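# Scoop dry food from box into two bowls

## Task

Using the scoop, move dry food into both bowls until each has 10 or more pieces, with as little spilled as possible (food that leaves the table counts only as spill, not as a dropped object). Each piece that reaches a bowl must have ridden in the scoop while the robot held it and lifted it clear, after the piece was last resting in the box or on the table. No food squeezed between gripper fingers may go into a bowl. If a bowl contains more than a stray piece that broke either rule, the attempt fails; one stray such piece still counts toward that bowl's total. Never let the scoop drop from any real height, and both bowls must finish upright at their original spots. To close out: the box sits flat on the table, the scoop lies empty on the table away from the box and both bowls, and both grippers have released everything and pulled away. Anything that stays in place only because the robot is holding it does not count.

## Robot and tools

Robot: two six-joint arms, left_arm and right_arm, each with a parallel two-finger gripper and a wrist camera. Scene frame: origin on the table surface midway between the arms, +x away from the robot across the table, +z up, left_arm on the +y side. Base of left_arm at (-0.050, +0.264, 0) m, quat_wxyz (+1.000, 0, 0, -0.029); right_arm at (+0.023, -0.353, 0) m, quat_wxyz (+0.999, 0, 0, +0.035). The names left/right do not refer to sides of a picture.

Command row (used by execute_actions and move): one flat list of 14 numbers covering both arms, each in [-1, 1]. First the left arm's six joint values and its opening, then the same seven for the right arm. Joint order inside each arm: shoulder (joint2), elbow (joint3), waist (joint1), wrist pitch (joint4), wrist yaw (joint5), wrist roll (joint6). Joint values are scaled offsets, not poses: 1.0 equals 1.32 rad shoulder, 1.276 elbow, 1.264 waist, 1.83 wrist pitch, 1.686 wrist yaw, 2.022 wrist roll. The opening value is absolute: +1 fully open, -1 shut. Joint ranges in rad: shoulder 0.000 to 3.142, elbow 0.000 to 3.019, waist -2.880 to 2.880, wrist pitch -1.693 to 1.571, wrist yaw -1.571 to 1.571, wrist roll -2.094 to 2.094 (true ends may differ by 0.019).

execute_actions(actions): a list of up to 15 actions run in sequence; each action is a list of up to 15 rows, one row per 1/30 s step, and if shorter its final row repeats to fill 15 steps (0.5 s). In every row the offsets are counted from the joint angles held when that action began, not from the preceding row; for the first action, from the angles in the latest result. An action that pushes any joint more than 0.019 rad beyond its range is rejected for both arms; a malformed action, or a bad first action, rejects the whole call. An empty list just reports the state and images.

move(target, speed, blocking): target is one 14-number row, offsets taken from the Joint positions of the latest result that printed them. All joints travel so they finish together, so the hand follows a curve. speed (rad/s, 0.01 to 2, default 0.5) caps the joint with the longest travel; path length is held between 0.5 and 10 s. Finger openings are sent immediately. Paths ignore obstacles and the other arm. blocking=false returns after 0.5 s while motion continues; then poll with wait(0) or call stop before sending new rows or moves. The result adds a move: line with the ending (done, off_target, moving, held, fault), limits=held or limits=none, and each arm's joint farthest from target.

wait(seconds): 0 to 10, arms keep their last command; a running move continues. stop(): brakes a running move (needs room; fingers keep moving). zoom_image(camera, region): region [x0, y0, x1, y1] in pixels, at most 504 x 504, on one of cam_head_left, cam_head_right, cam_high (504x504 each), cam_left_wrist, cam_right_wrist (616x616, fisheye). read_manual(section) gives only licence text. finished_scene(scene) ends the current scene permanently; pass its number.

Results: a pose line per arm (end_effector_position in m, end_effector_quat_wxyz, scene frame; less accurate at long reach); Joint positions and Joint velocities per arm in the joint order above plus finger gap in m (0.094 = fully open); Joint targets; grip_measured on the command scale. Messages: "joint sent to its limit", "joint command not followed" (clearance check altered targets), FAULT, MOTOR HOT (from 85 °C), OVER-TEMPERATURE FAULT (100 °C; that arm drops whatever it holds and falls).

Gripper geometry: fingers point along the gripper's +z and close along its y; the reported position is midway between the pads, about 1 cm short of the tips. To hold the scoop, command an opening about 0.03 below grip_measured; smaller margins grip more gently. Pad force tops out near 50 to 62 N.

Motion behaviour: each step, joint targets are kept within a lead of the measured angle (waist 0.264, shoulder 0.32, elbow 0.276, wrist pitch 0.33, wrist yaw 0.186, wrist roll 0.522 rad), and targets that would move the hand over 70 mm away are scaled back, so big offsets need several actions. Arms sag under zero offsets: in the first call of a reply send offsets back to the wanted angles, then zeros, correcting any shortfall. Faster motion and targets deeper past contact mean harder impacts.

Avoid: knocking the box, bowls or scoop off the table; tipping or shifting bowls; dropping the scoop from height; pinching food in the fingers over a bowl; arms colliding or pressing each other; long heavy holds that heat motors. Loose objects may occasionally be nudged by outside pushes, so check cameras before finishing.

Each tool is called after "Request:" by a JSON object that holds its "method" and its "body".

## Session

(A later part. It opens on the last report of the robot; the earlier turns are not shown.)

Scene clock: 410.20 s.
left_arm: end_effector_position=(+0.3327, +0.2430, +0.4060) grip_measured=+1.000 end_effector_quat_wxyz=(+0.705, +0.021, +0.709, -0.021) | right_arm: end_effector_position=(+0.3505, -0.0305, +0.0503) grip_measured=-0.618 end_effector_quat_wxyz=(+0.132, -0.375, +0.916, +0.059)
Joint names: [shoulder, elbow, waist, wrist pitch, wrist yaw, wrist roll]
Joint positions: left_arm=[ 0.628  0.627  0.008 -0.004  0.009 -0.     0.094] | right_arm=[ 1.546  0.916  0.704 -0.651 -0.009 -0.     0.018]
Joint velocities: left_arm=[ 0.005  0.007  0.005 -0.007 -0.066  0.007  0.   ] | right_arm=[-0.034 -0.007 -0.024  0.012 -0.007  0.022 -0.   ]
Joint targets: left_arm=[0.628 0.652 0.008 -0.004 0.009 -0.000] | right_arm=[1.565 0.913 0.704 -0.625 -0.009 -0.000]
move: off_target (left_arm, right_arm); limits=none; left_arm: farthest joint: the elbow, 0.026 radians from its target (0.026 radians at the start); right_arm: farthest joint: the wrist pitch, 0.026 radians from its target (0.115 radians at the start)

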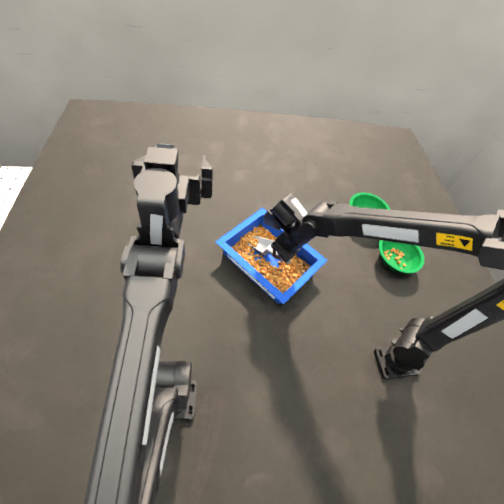

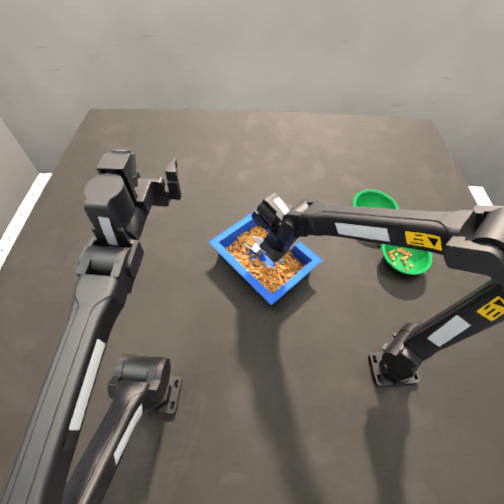

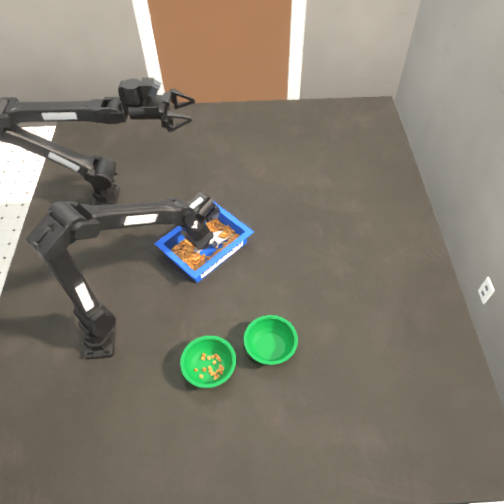

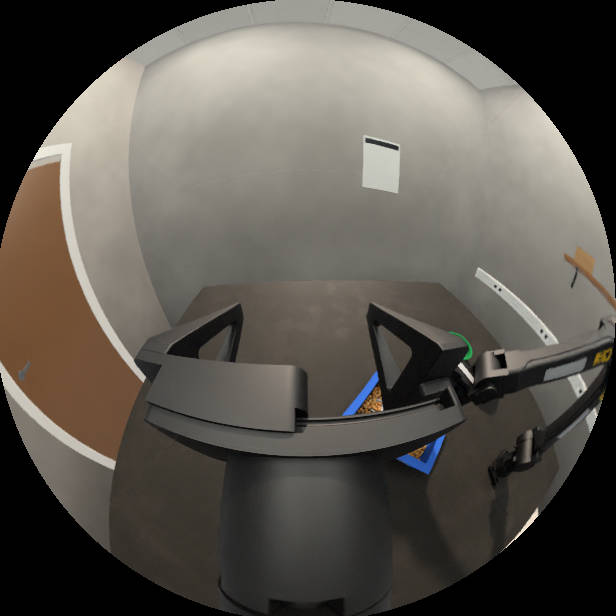

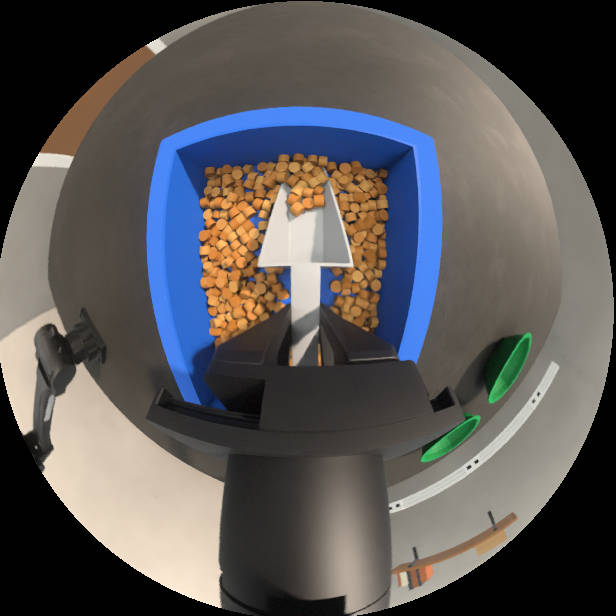

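Request:
{"method": "move", "body": {"target": [0,0.02,0,0,0,0,1, -0.0932,-0.136,0,0.1519,0,0,-0.66], "speed": 0.2}}

Request:
{"method": "zoom_image", "body": {"camera": "cam_right_wrist", "region": [220,110,400,290]}}

Scene clock: 414.77 s.
left_arm: end_effector_position=(+0.3327, +0.2430, +0.4060) grip_measured=+1.000 end_effector_quat_wxyz=(+0.705, +0.021, +0.709, -0.021) | right_arm: end_effector_position=(+0.3413, -0.0395, +0.0553) grip_measured=-0.618 end_effector_quat_wxyz=(+0.221, -0.368, +0.898, +0.095)
Joint names: [shoulder, elbow, waist, wrist pitch, wrist yaw, wrist roll]
Joint positions: left_arm=[ 0.628  0.627  0.008 -0.004  0.009 -0.     0.094] | right_arm=[ 1.432  0.745  0.704 -0.4   -0.009 -0.     0.018]
Joint velocities: left_arm=[ 0.005 -0.002 -0.005  0.012 -0.037 -0.007  0.   ] | right_arm=[-0.015  0.012 -0.005 -0.017 -0.037  0.051  0.   ]
Joint targets: left_arm=[0.628 0.652 0.008 -0.004 0.009 -0.000] | right_arm=[1.423 0.743 0.704 -0.373 -0.009 -0.000]
move: off_target (left_arm, right_arm); limits=none; left_arm: farthest joint: the elbow, 0.026 radians from its target (0.026 radians at the start); right_arm: farthest joint: the wrist pitch, 0.027 radians from its target (0.278 radians at the start)

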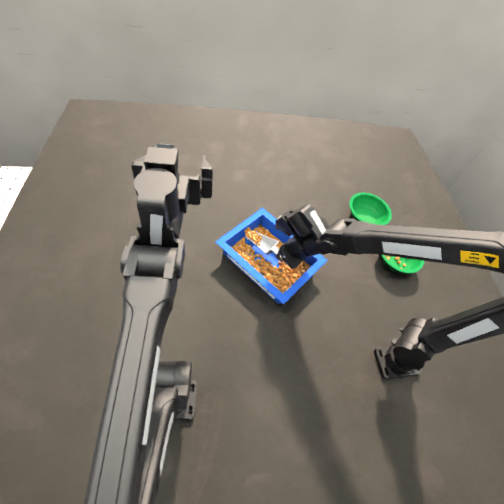

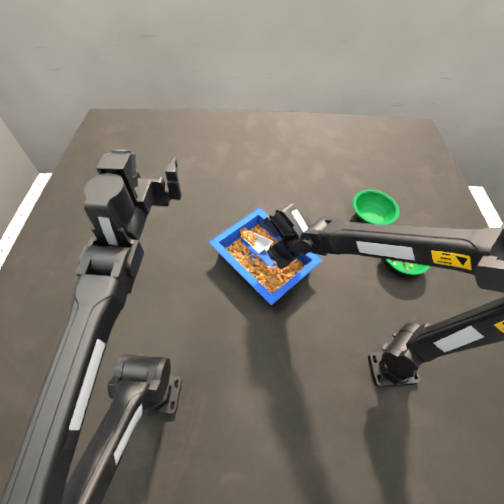

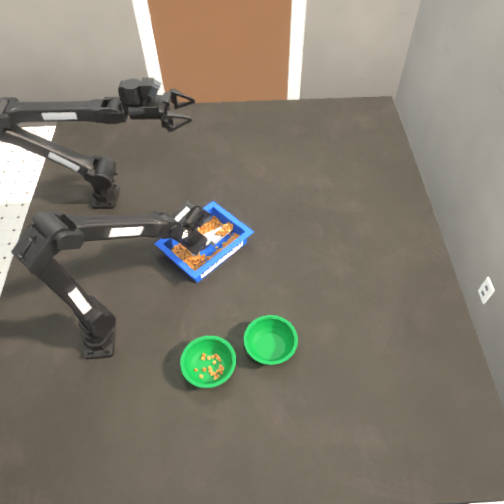

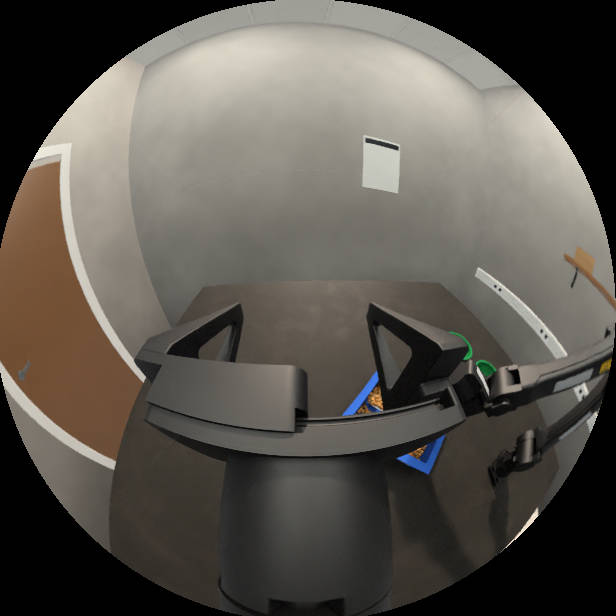

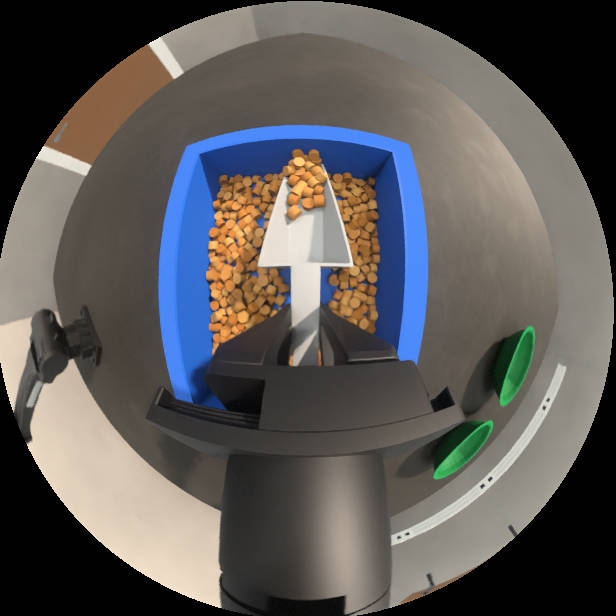

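Region (220, 110, 400, 290) of cam_right_wrist's 616x616 image, scaled by 2.800, with more detail than that image has.

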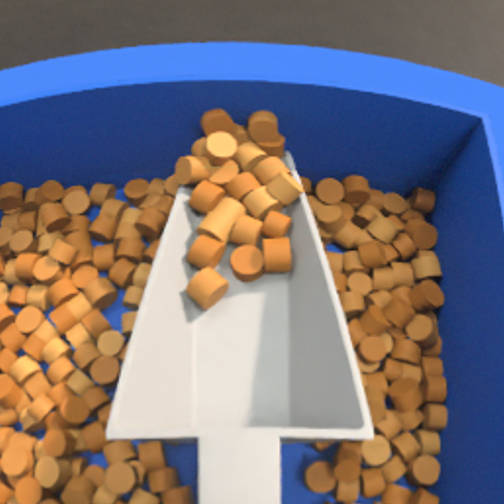

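A good heap is on the scoop. Tilting back into the carry pose next.

Request:
{"method": "move", "body": {"target": [0,0.02,0,0,0,0,1, -0.4106,-0.2586,0,0.1885,0,0,-0.66], "speed": 0.3}}

Request:
{"method": "zoom_image", "body": {"camera": "cam_right_wrist", "region": [240,130,380,290]}}

Scene clock: 418.67 s.
left_arm: end_effector_position=(+0.3327, +0.2430, +0.4060) grip_measured=+1.000 end_effector_quat_wxyz=(+0.705, +0.021, +0.709, -0.021) | right_arm: end_effector_position=(+0.2969, -0.0829, +0.1617) grip_measured=-0.618 end_effector_quat_wxyz=(+0.446, -0.333, +0.810, +0.186)
Joint names: [shoulder, elbow, waist, wrist pitch, wrist yaw, wrist roll]
Joint positions: left_arm=[ 0.628  0.627  0.008 -0.004  0.009 -0.     0.094] | right_arm=[ 0.892  0.416  0.704 -0.087 -0.009 -0.     0.018]
Joint velocities: left_arm=[ 0.005 -0.007 -0.005 -0.002  0.007  0.037  0.   ] | right_arm=[-0.005 -0.007  0.005  0.007  0.022  0.022 -0.   ]
Joint targets: left_arm=[0.628 0.652 0.008 -0.004 0.009 -0.000] | right_arm=[0.890 0.415 0.704 -0.055 -0.009 -0.000]
move: off_target (left_arm, right_arm); limits=none; left_arm: farthest joint: the elbow, 0.026 radians from its target (0.026 radians at the start); right_arm: farthest joint: the wrist pitch, 0.032 radians from its target (0.345 radians at the start)

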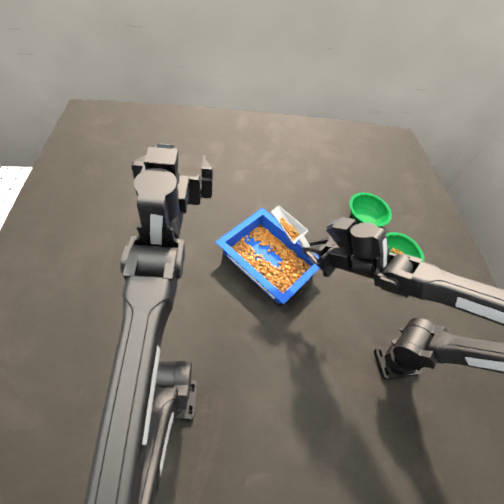

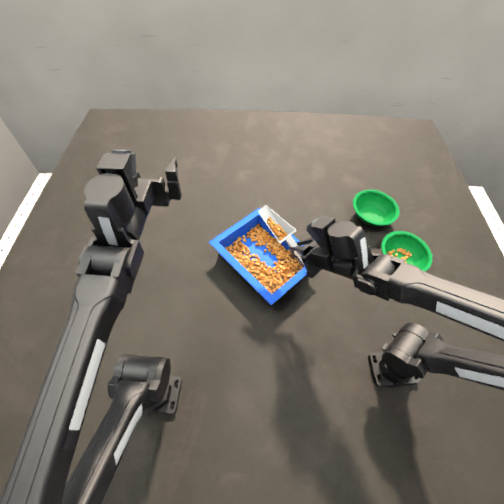

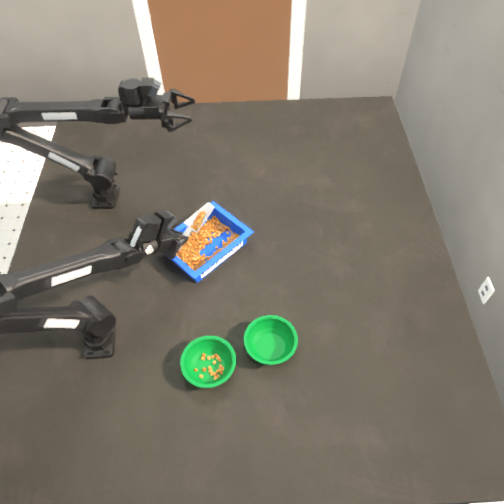

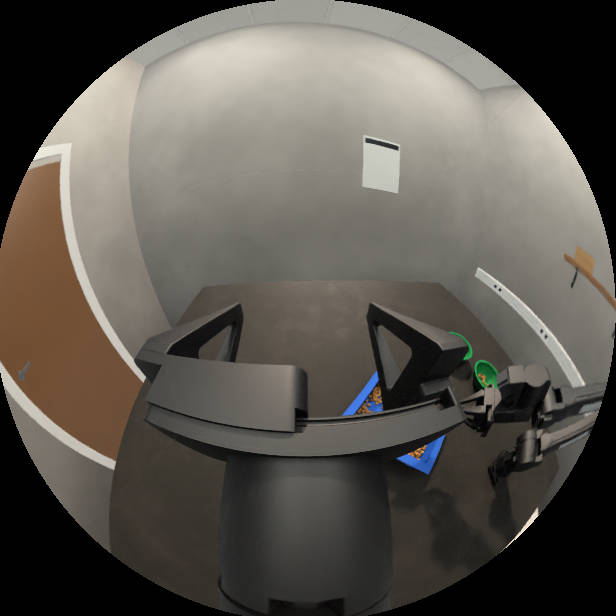

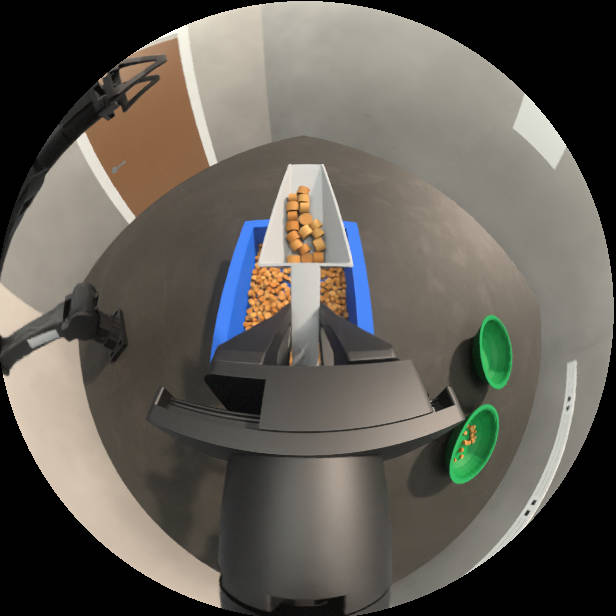

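Region (240, 130, 380, 290) of cam_right_wrist's 616x616 image, scaled by 3.150, with more detail than that image has; it fills the left 441 columns of this view, and the rest is white.

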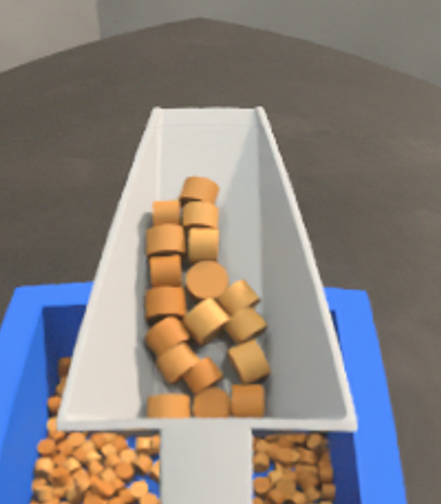

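Checking the current state before continuing.

Request:
{"method": "execute_actions", "body": {"actions": []}}

Scene clock: 436.13 s.
left_arm: end_effector_position=(+0.3327, +0.2430, +0.4060) grip_measured=+1.000 end_effector_quat_wxyz=(+0.705, +0.021, +0.709, -0.021) | right_arm: end_effector_position=(+0.2969, -0.0829, +0.1617) grip_measured=-0.618 end_effector_quat_wxyz=(+0.446, -0.333, +0.810, +0.186)
Joint names: [shoulder, elbow, waist, wrist pitch, wrist yaw, wrist roll]
Joint positions: left_arm=[ 0.628  0.627  0.008 -0.004  0.009 -0.     0.094] | right_arm=[ 0.892  0.416  0.704 -0.087 -0.009 -0.     0.018]
Joint velocities: left_arm=[ 0.005 -0.007  0.005 -0.002  0.037 -0.007  0.   ] | right_arm=[ 0.015 -0.007 -0.015  0.002 -0.007 -0.037  0.001]
Joint targets: left_arm=[0.628 0.652 0.008 -0.004 0.009 -0.000] | right_arm=[0.890 0.415 0.704 -0.055 -0.009 -0.000]

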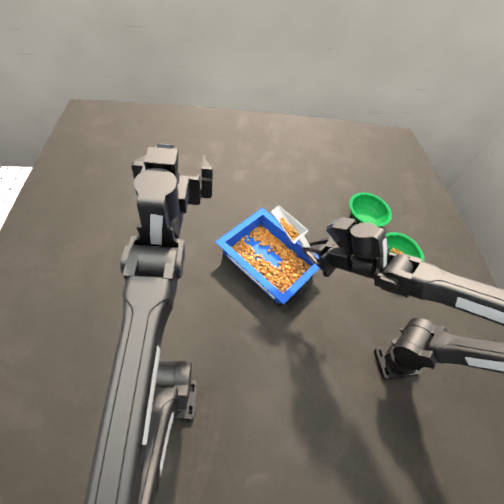

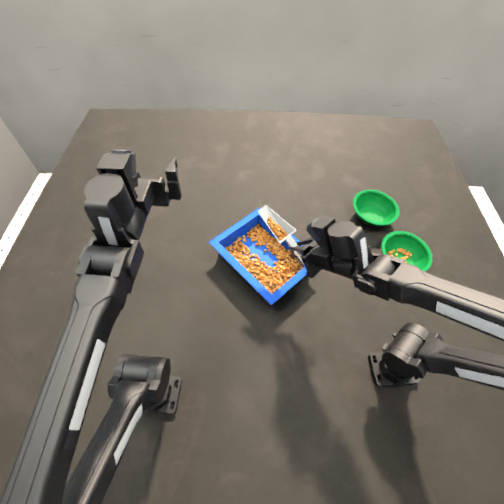

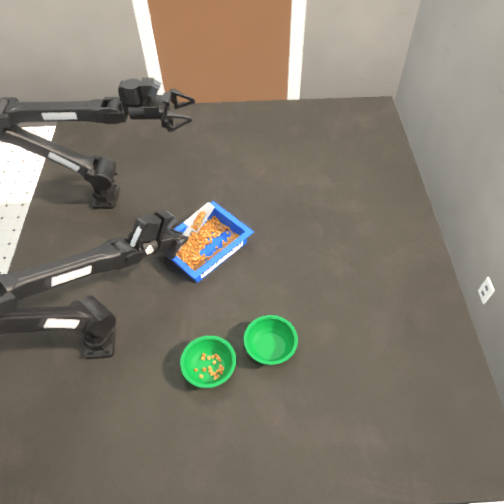

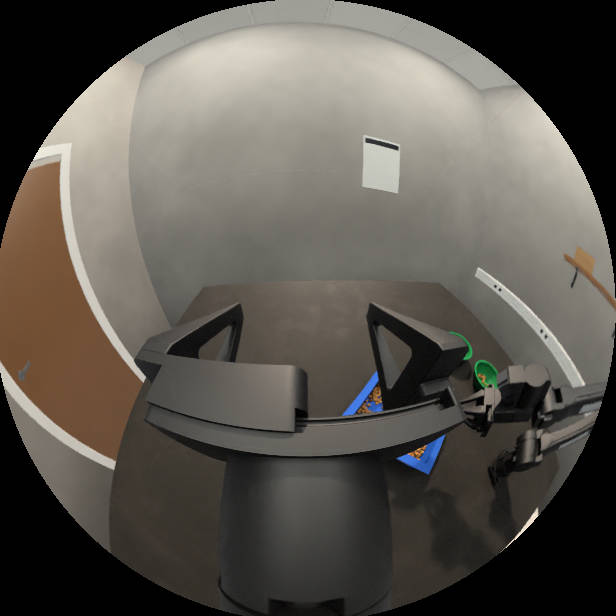

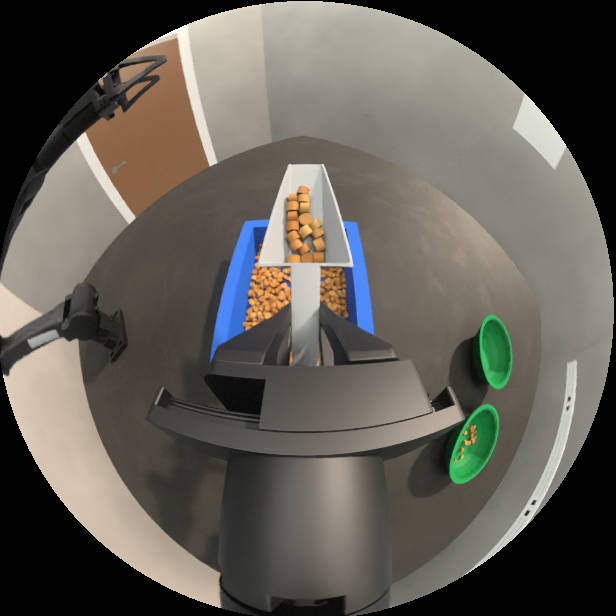

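Request:
{"method": "move", "body": {"target": [0,0.02,0,0,0,0,1, 0.1955,0.351,-0.687,-0.356,0.005,0,-0.66], "speed": 0.5}}

Scene clock: 450.80 s.
left_arm: end_effector_position=(+0.3327, +0.2430, +0.4060) grip_measured=+1.000 end_effector_quat_wxyz=(+0.705, +0.021, +0.709, -0.021) | right_arm: end_effector_position=(+0.4315, -0.3894, +0.1673) grip_measured=-0.618 end_effector_quat_wxyz=(+0.258, +0.043, +0.965, -0.011)
Joint names: [shoulder, elbow, waist, wrist pitch, wrist yaw, wrist roll]
Joint positions: left_arm=[ 0.628  0.627  0.008 -0.004  0.009 -0.     0.094] | right_arm=[ 1.141  0.814 -0.159 -0.721 -0.001 -0.     0.018]
Joint velocities: left_arm=[-0.015 -0.007 -0.015 -0.002 -0.11  -0.051  0.   ] | right_arm=[ 0.005  0.032 -0.015 -0.012 -0.051  0.081  0.   ]
Joint targets: left_arm=[0.628 0.652 0.008 -0.004 0.009 -0.000] | right_arm=[1.150 0.865 -0.164 -0.738 -0.000 -0.000]
move: off_target (left_arm, right_arm); limits=none; left_arm: farthest joint: the elbow, 0.026 radians from its target (0.026 radians at the start); right_arm: farthest joint: the elbow, 0.050 radians from its target (0.448 radians at the start)

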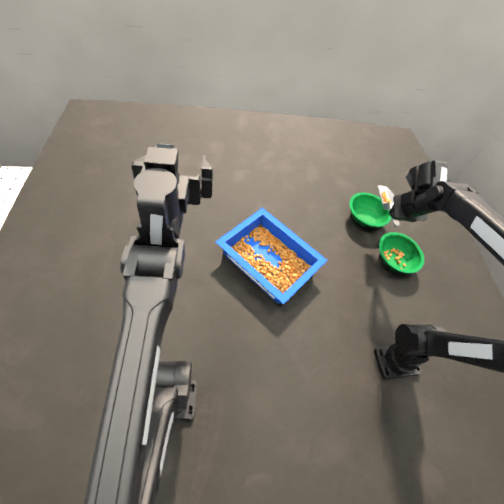

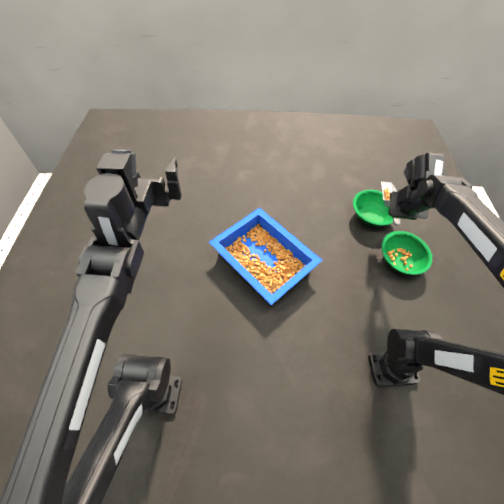

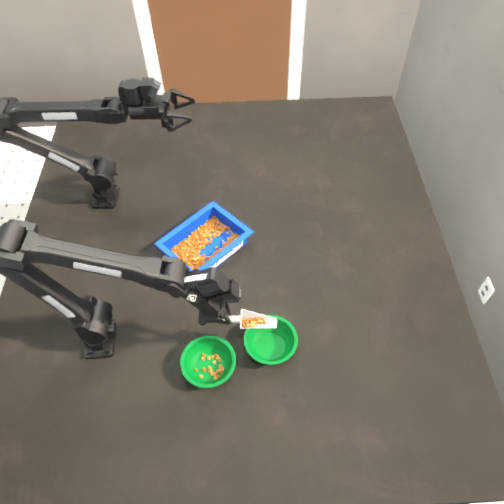

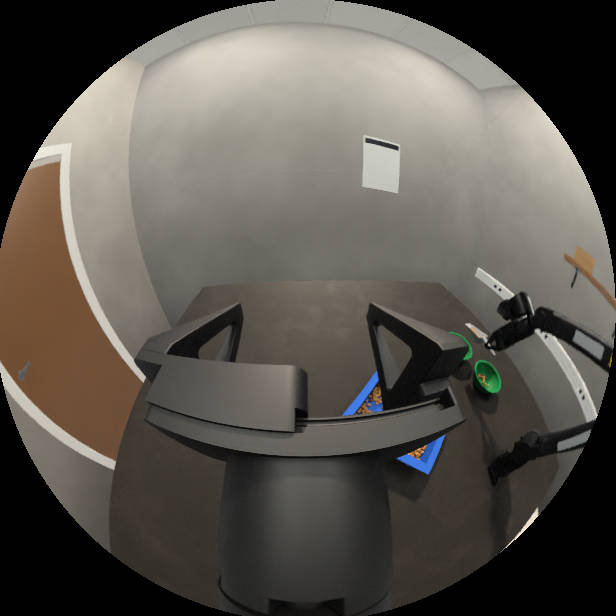

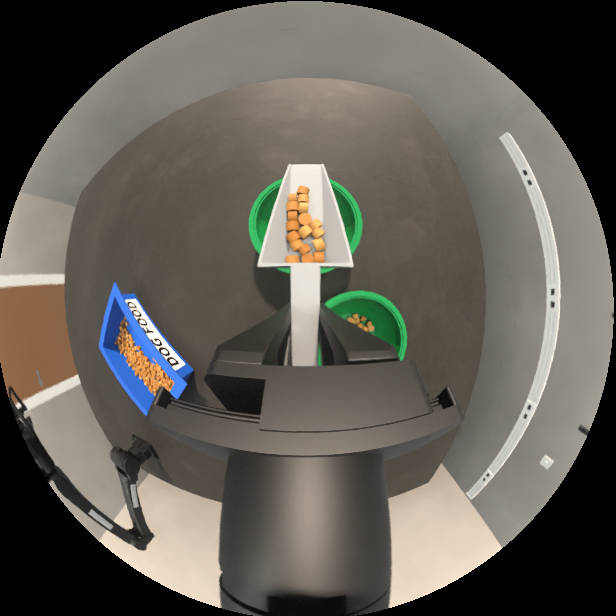

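Request:
{"method": "move", "body": {"target": [0,0.02,0,0,0,0,1, 0.2926,0.442,-0.004,-0.467,0.0,0,-0.66], "speed": 0.25}}

Request:
{"method": "zoom_image", "body": {"camera": "cam_right_wrist", "region": [170,40,450,340]}}

Scene clock: 472.93 s.
left_arm: end_effector_position=(+0.3327, +0.2430, +0.4060) grip_measured=+1.000 end_effector_quat_wxyz=(+0.705, +0.021, +0.709, -0.021) | right_arm: end_effector_position=(+0.4226, -0.3886, +0.2015) grip_measured=-0.618 end_effector_quat_wxyz=(-0.084, +0.044, +0.995, +0.004)
Joint names: [shoulder, elbow, waist, wrist pitch, wrist yaw, wrist roll]
Joint positions: left_arm=[ 0.628  0.627  0.008 -0.004  0.009 -0.     0.094] | right_arm=[ 1.511  1.33  -0.159 -1.559 -0.001 -0.     0.018]
Joint velocities: left_arm=[-0.005 -0.007 -0.024  0.002  0.095 -0.051  0.   ] | right_arm=[-0.005 -0.002 -0.015 -0.012  0.022  0.007  0.   ]
Joint targets: left_arm=[0.628 0.652 0.008 -0.004 0.009 -0.000] | right_arm=[1.527 1.378 -0.164 -1.575 -0.001 -0.000]
move: off_target (left_arm, right_arm); limits=none; left_arm: farthest joint: the elbow, 0.026 radians from its target (0.026 radians at the start); right_arm: farthest joint: the elbow, 0.048 radians from its target (0.564 radians at the start)

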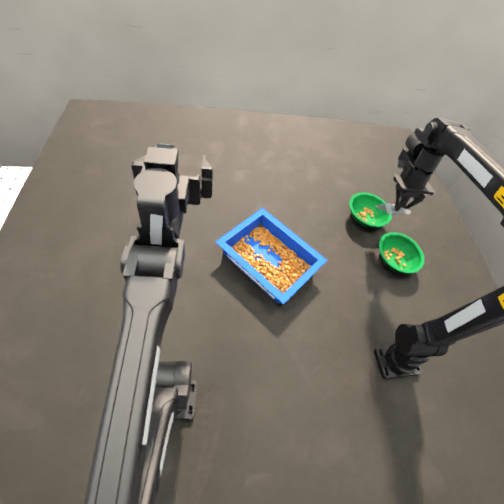

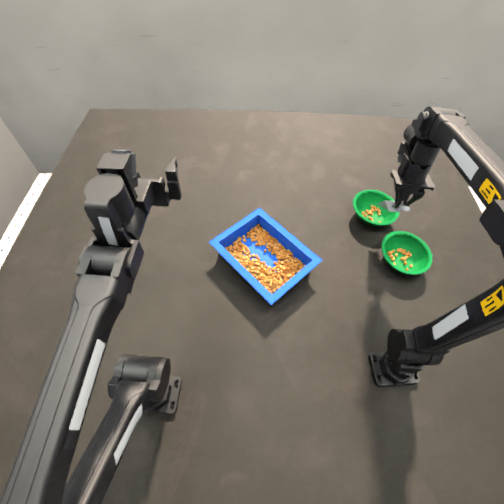

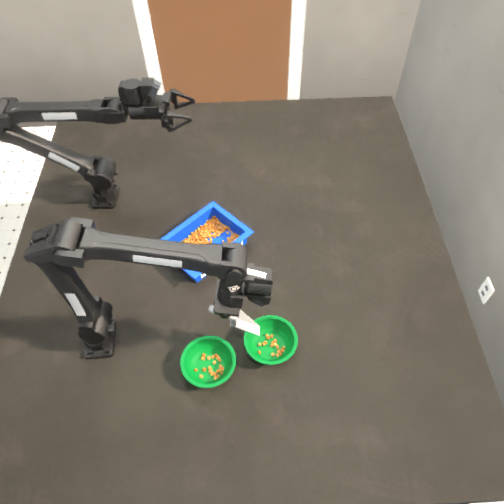

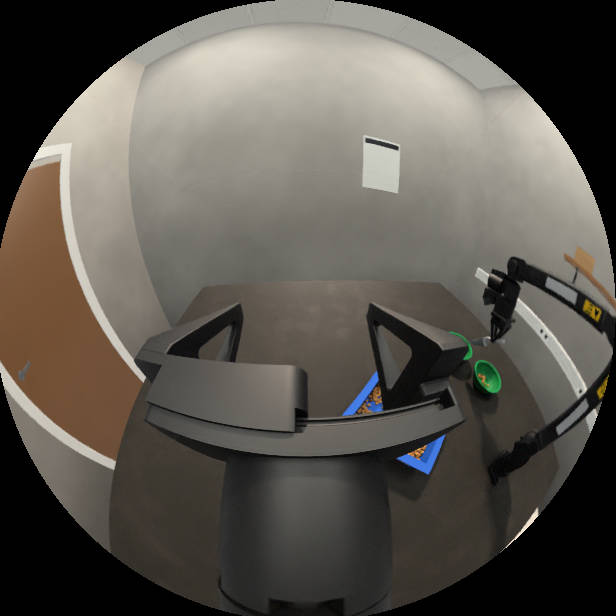

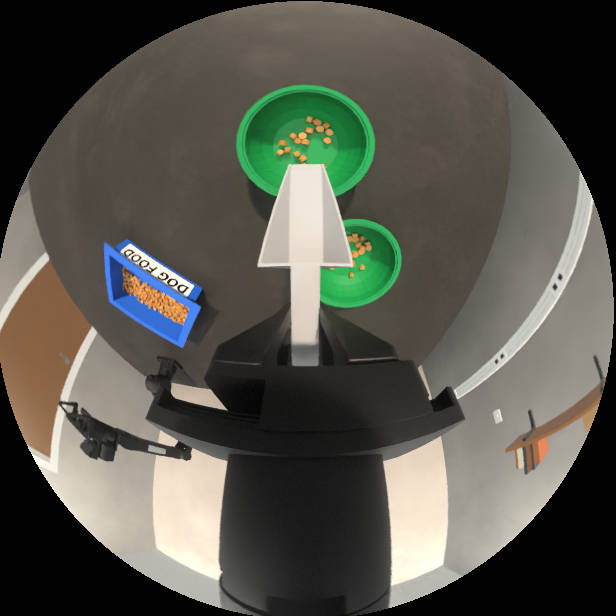

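Region (170, 40, 450, 340) of cam_right_wrist's 616x616 image, scaled by 1.680, with more detail than that image has; it fills the left 470 columns of this view, and the rest is white.

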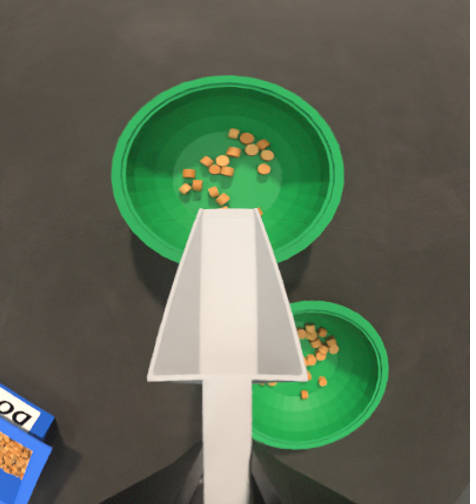

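Request:
{"method": "move", "body": {"target": [0,0.02,0,0,0,0,1, -0.384,-0.513,0.242,0.445,0.0,0,-0.66], "speed": 0.6}}

Request:
{"method": "zoom_image", "body": {"camera": "cam_high", "region": [140,190,340,420]}}

Scene clock: 516.90 s.
left_arm: end_effector_position=(+0.3327, +0.2430, +0.4060) grip_measured=+1.000 end_effector_quat_wxyz=(+0.705, +0.021, +0.709, -0.021) | right_arm: end_effector_position=(+0.3644, -0.2823, +0.1427) grip_measured=-0.618 end_effector_quat_wxyz=(+0.231, -0.099, +0.968, +0.024)
Joint names: [shoulder, elbow, waist, wrist pitch, wrist yaw, wrist roll]
Joint positions: left_arm=[ 0.628  0.627  0.008 -0.004  0.009 -0.     0.094] | right_arm=[ 1.007  0.674  0.134 -0.771 -0.001 -0.     0.018]
Joint velocities: left_arm=[-0.005  0.022  0.005  0.012 -0.081 -0.066  0.   ] | right_arm=[ 0.015  0.012 -0.005 -0.027  0.022 -0.037 -0.   ]
Joint targets: left_arm=[0.628 0.652 0.008 -0.004 0.009 -0.000] | right_arm=[1.004 0.676 0.146 -0.744 -0.001 -0.000]
move: off_target (left_arm, right_arm); limits=none; left_arm: farthest joint: the elbow, 0.026 radians from its target (0.026 radians at the start); right_arm: farthest joint: the wrist pitch, 0.026 radians from its target (0.814 radians at the start)

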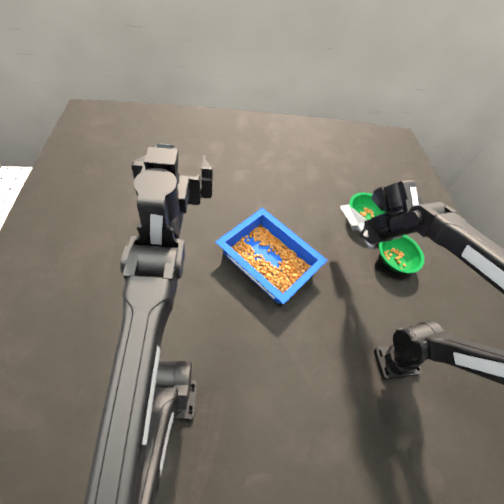

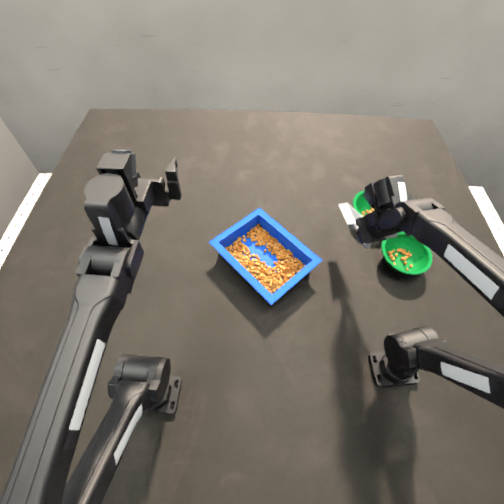

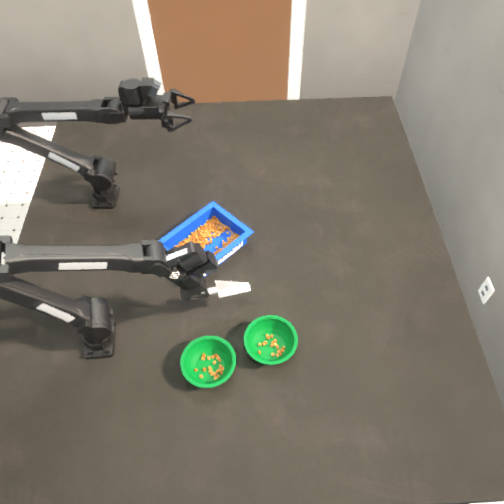

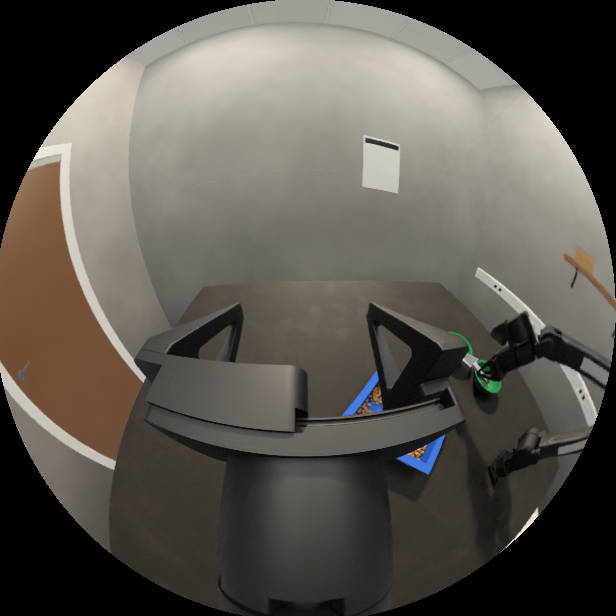

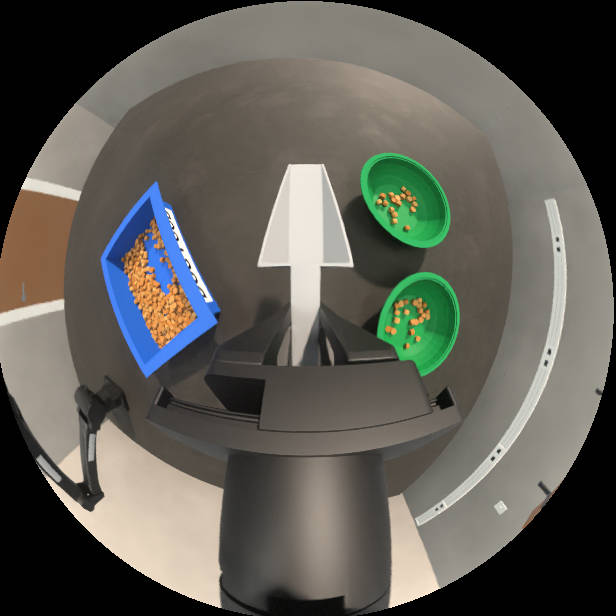

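Region (140, 190, 340, 420) of cam_high's 504x504 image, scaled by 2.191, with more detail than that image has; it fills the left 438 columns of this view, and the rest is white.

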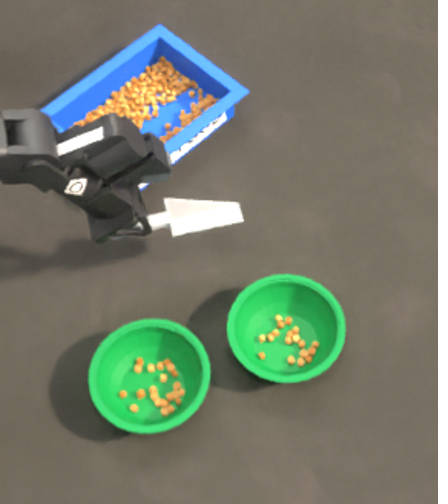

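Request:
{"method": "move", "body": {"target": [0,0.02,0,0,0,0,1, 0.1636,-0.1485,0.034,0.231,0.0,0,-0.66], "speed": 0.3}}

Request:
{"method": "zoom_image", "body": {"camera": "cam_high", "region": [150,230,310,350]}}

Scene clock: 529.57 s.
left_arm: end_effector_position=(+0.3327, +0.2430, +0.4060) grip_measured=+1.000 end_effector_quat_wxyz=(+0.705, +0.021, +0.709, -0.021) | right_arm: end_effector_position=(+0.3624, -0.2733, +0.0343) grip_measured=-0.618 end_effector_quat_wxyz=(+0.229, -0.112, +0.967, +0.027)
Joint names: [shoulder, elbow, waist, wrist pitch, wrist yaw, wrist roll]
Joint positions: left_arm=[ 0.628  0.627  0.008 -0.004  0.009 -0.     0.094] | right_arm=[ 1.216  0.485  0.16  -0.374 -0.001 -0.     0.018]
Joint velocities: left_arm=[-0.005 -0.012 -0.005 -0.017  0.066  0.022  0.   ] | right_arm=[-0.015 -0.007  0.015  0.022 -0.037 -0.037 -0.   ]
Joint targets: left_arm=[0.628 0.652 0.008 -0.004 0.009 -0.000] | right_arm=[1.223 0.485 0.176 -0.348 -0.001 -0.000]
move: off_target (left_arm, right_arm); limits=none; left_arm: farthest joint: the elbow, 0.026 radians from its target (0.026 radians at the start); right_arm: farthest joint: the wrist pitch, 0.026 radians from its target (0.422 radians at the start)

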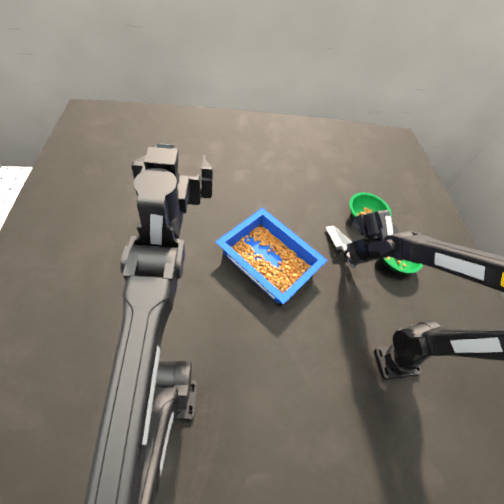

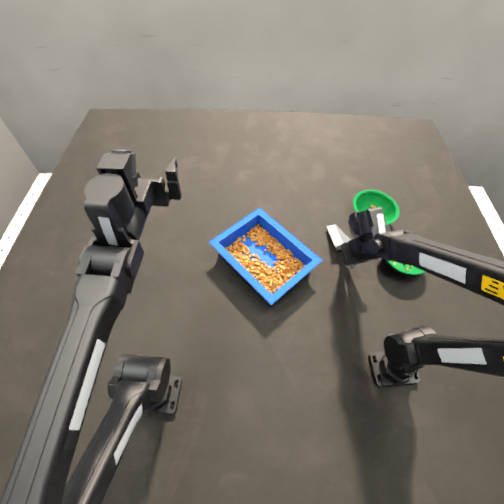

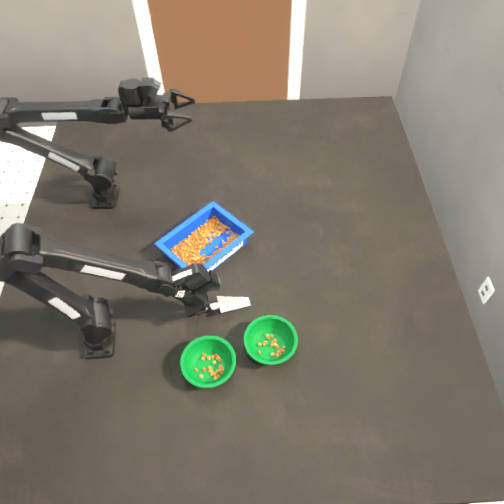

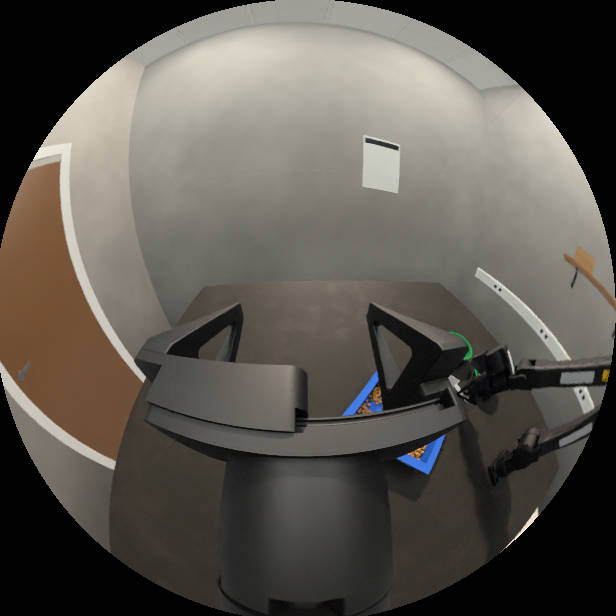

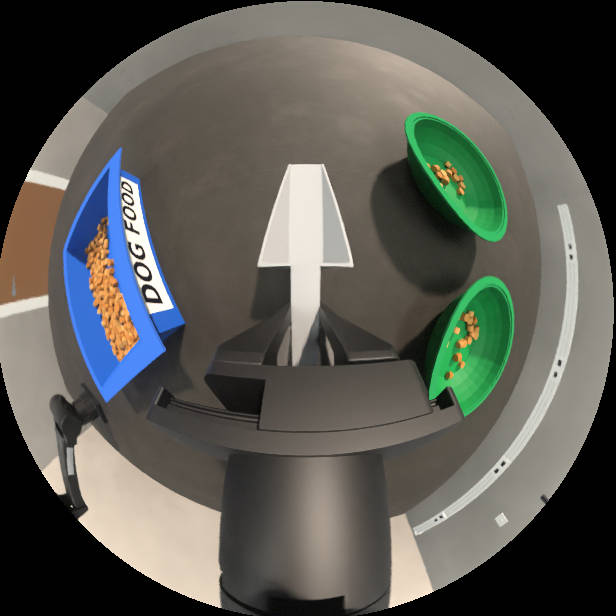

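Region (150, 230, 310, 350) of cam_high's 504x504 image, scaled by 3.150, with more detail than that image has; it fills the top 378 rows of this view, and the rest is white.

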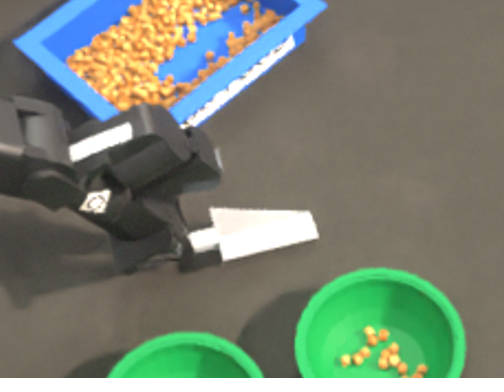

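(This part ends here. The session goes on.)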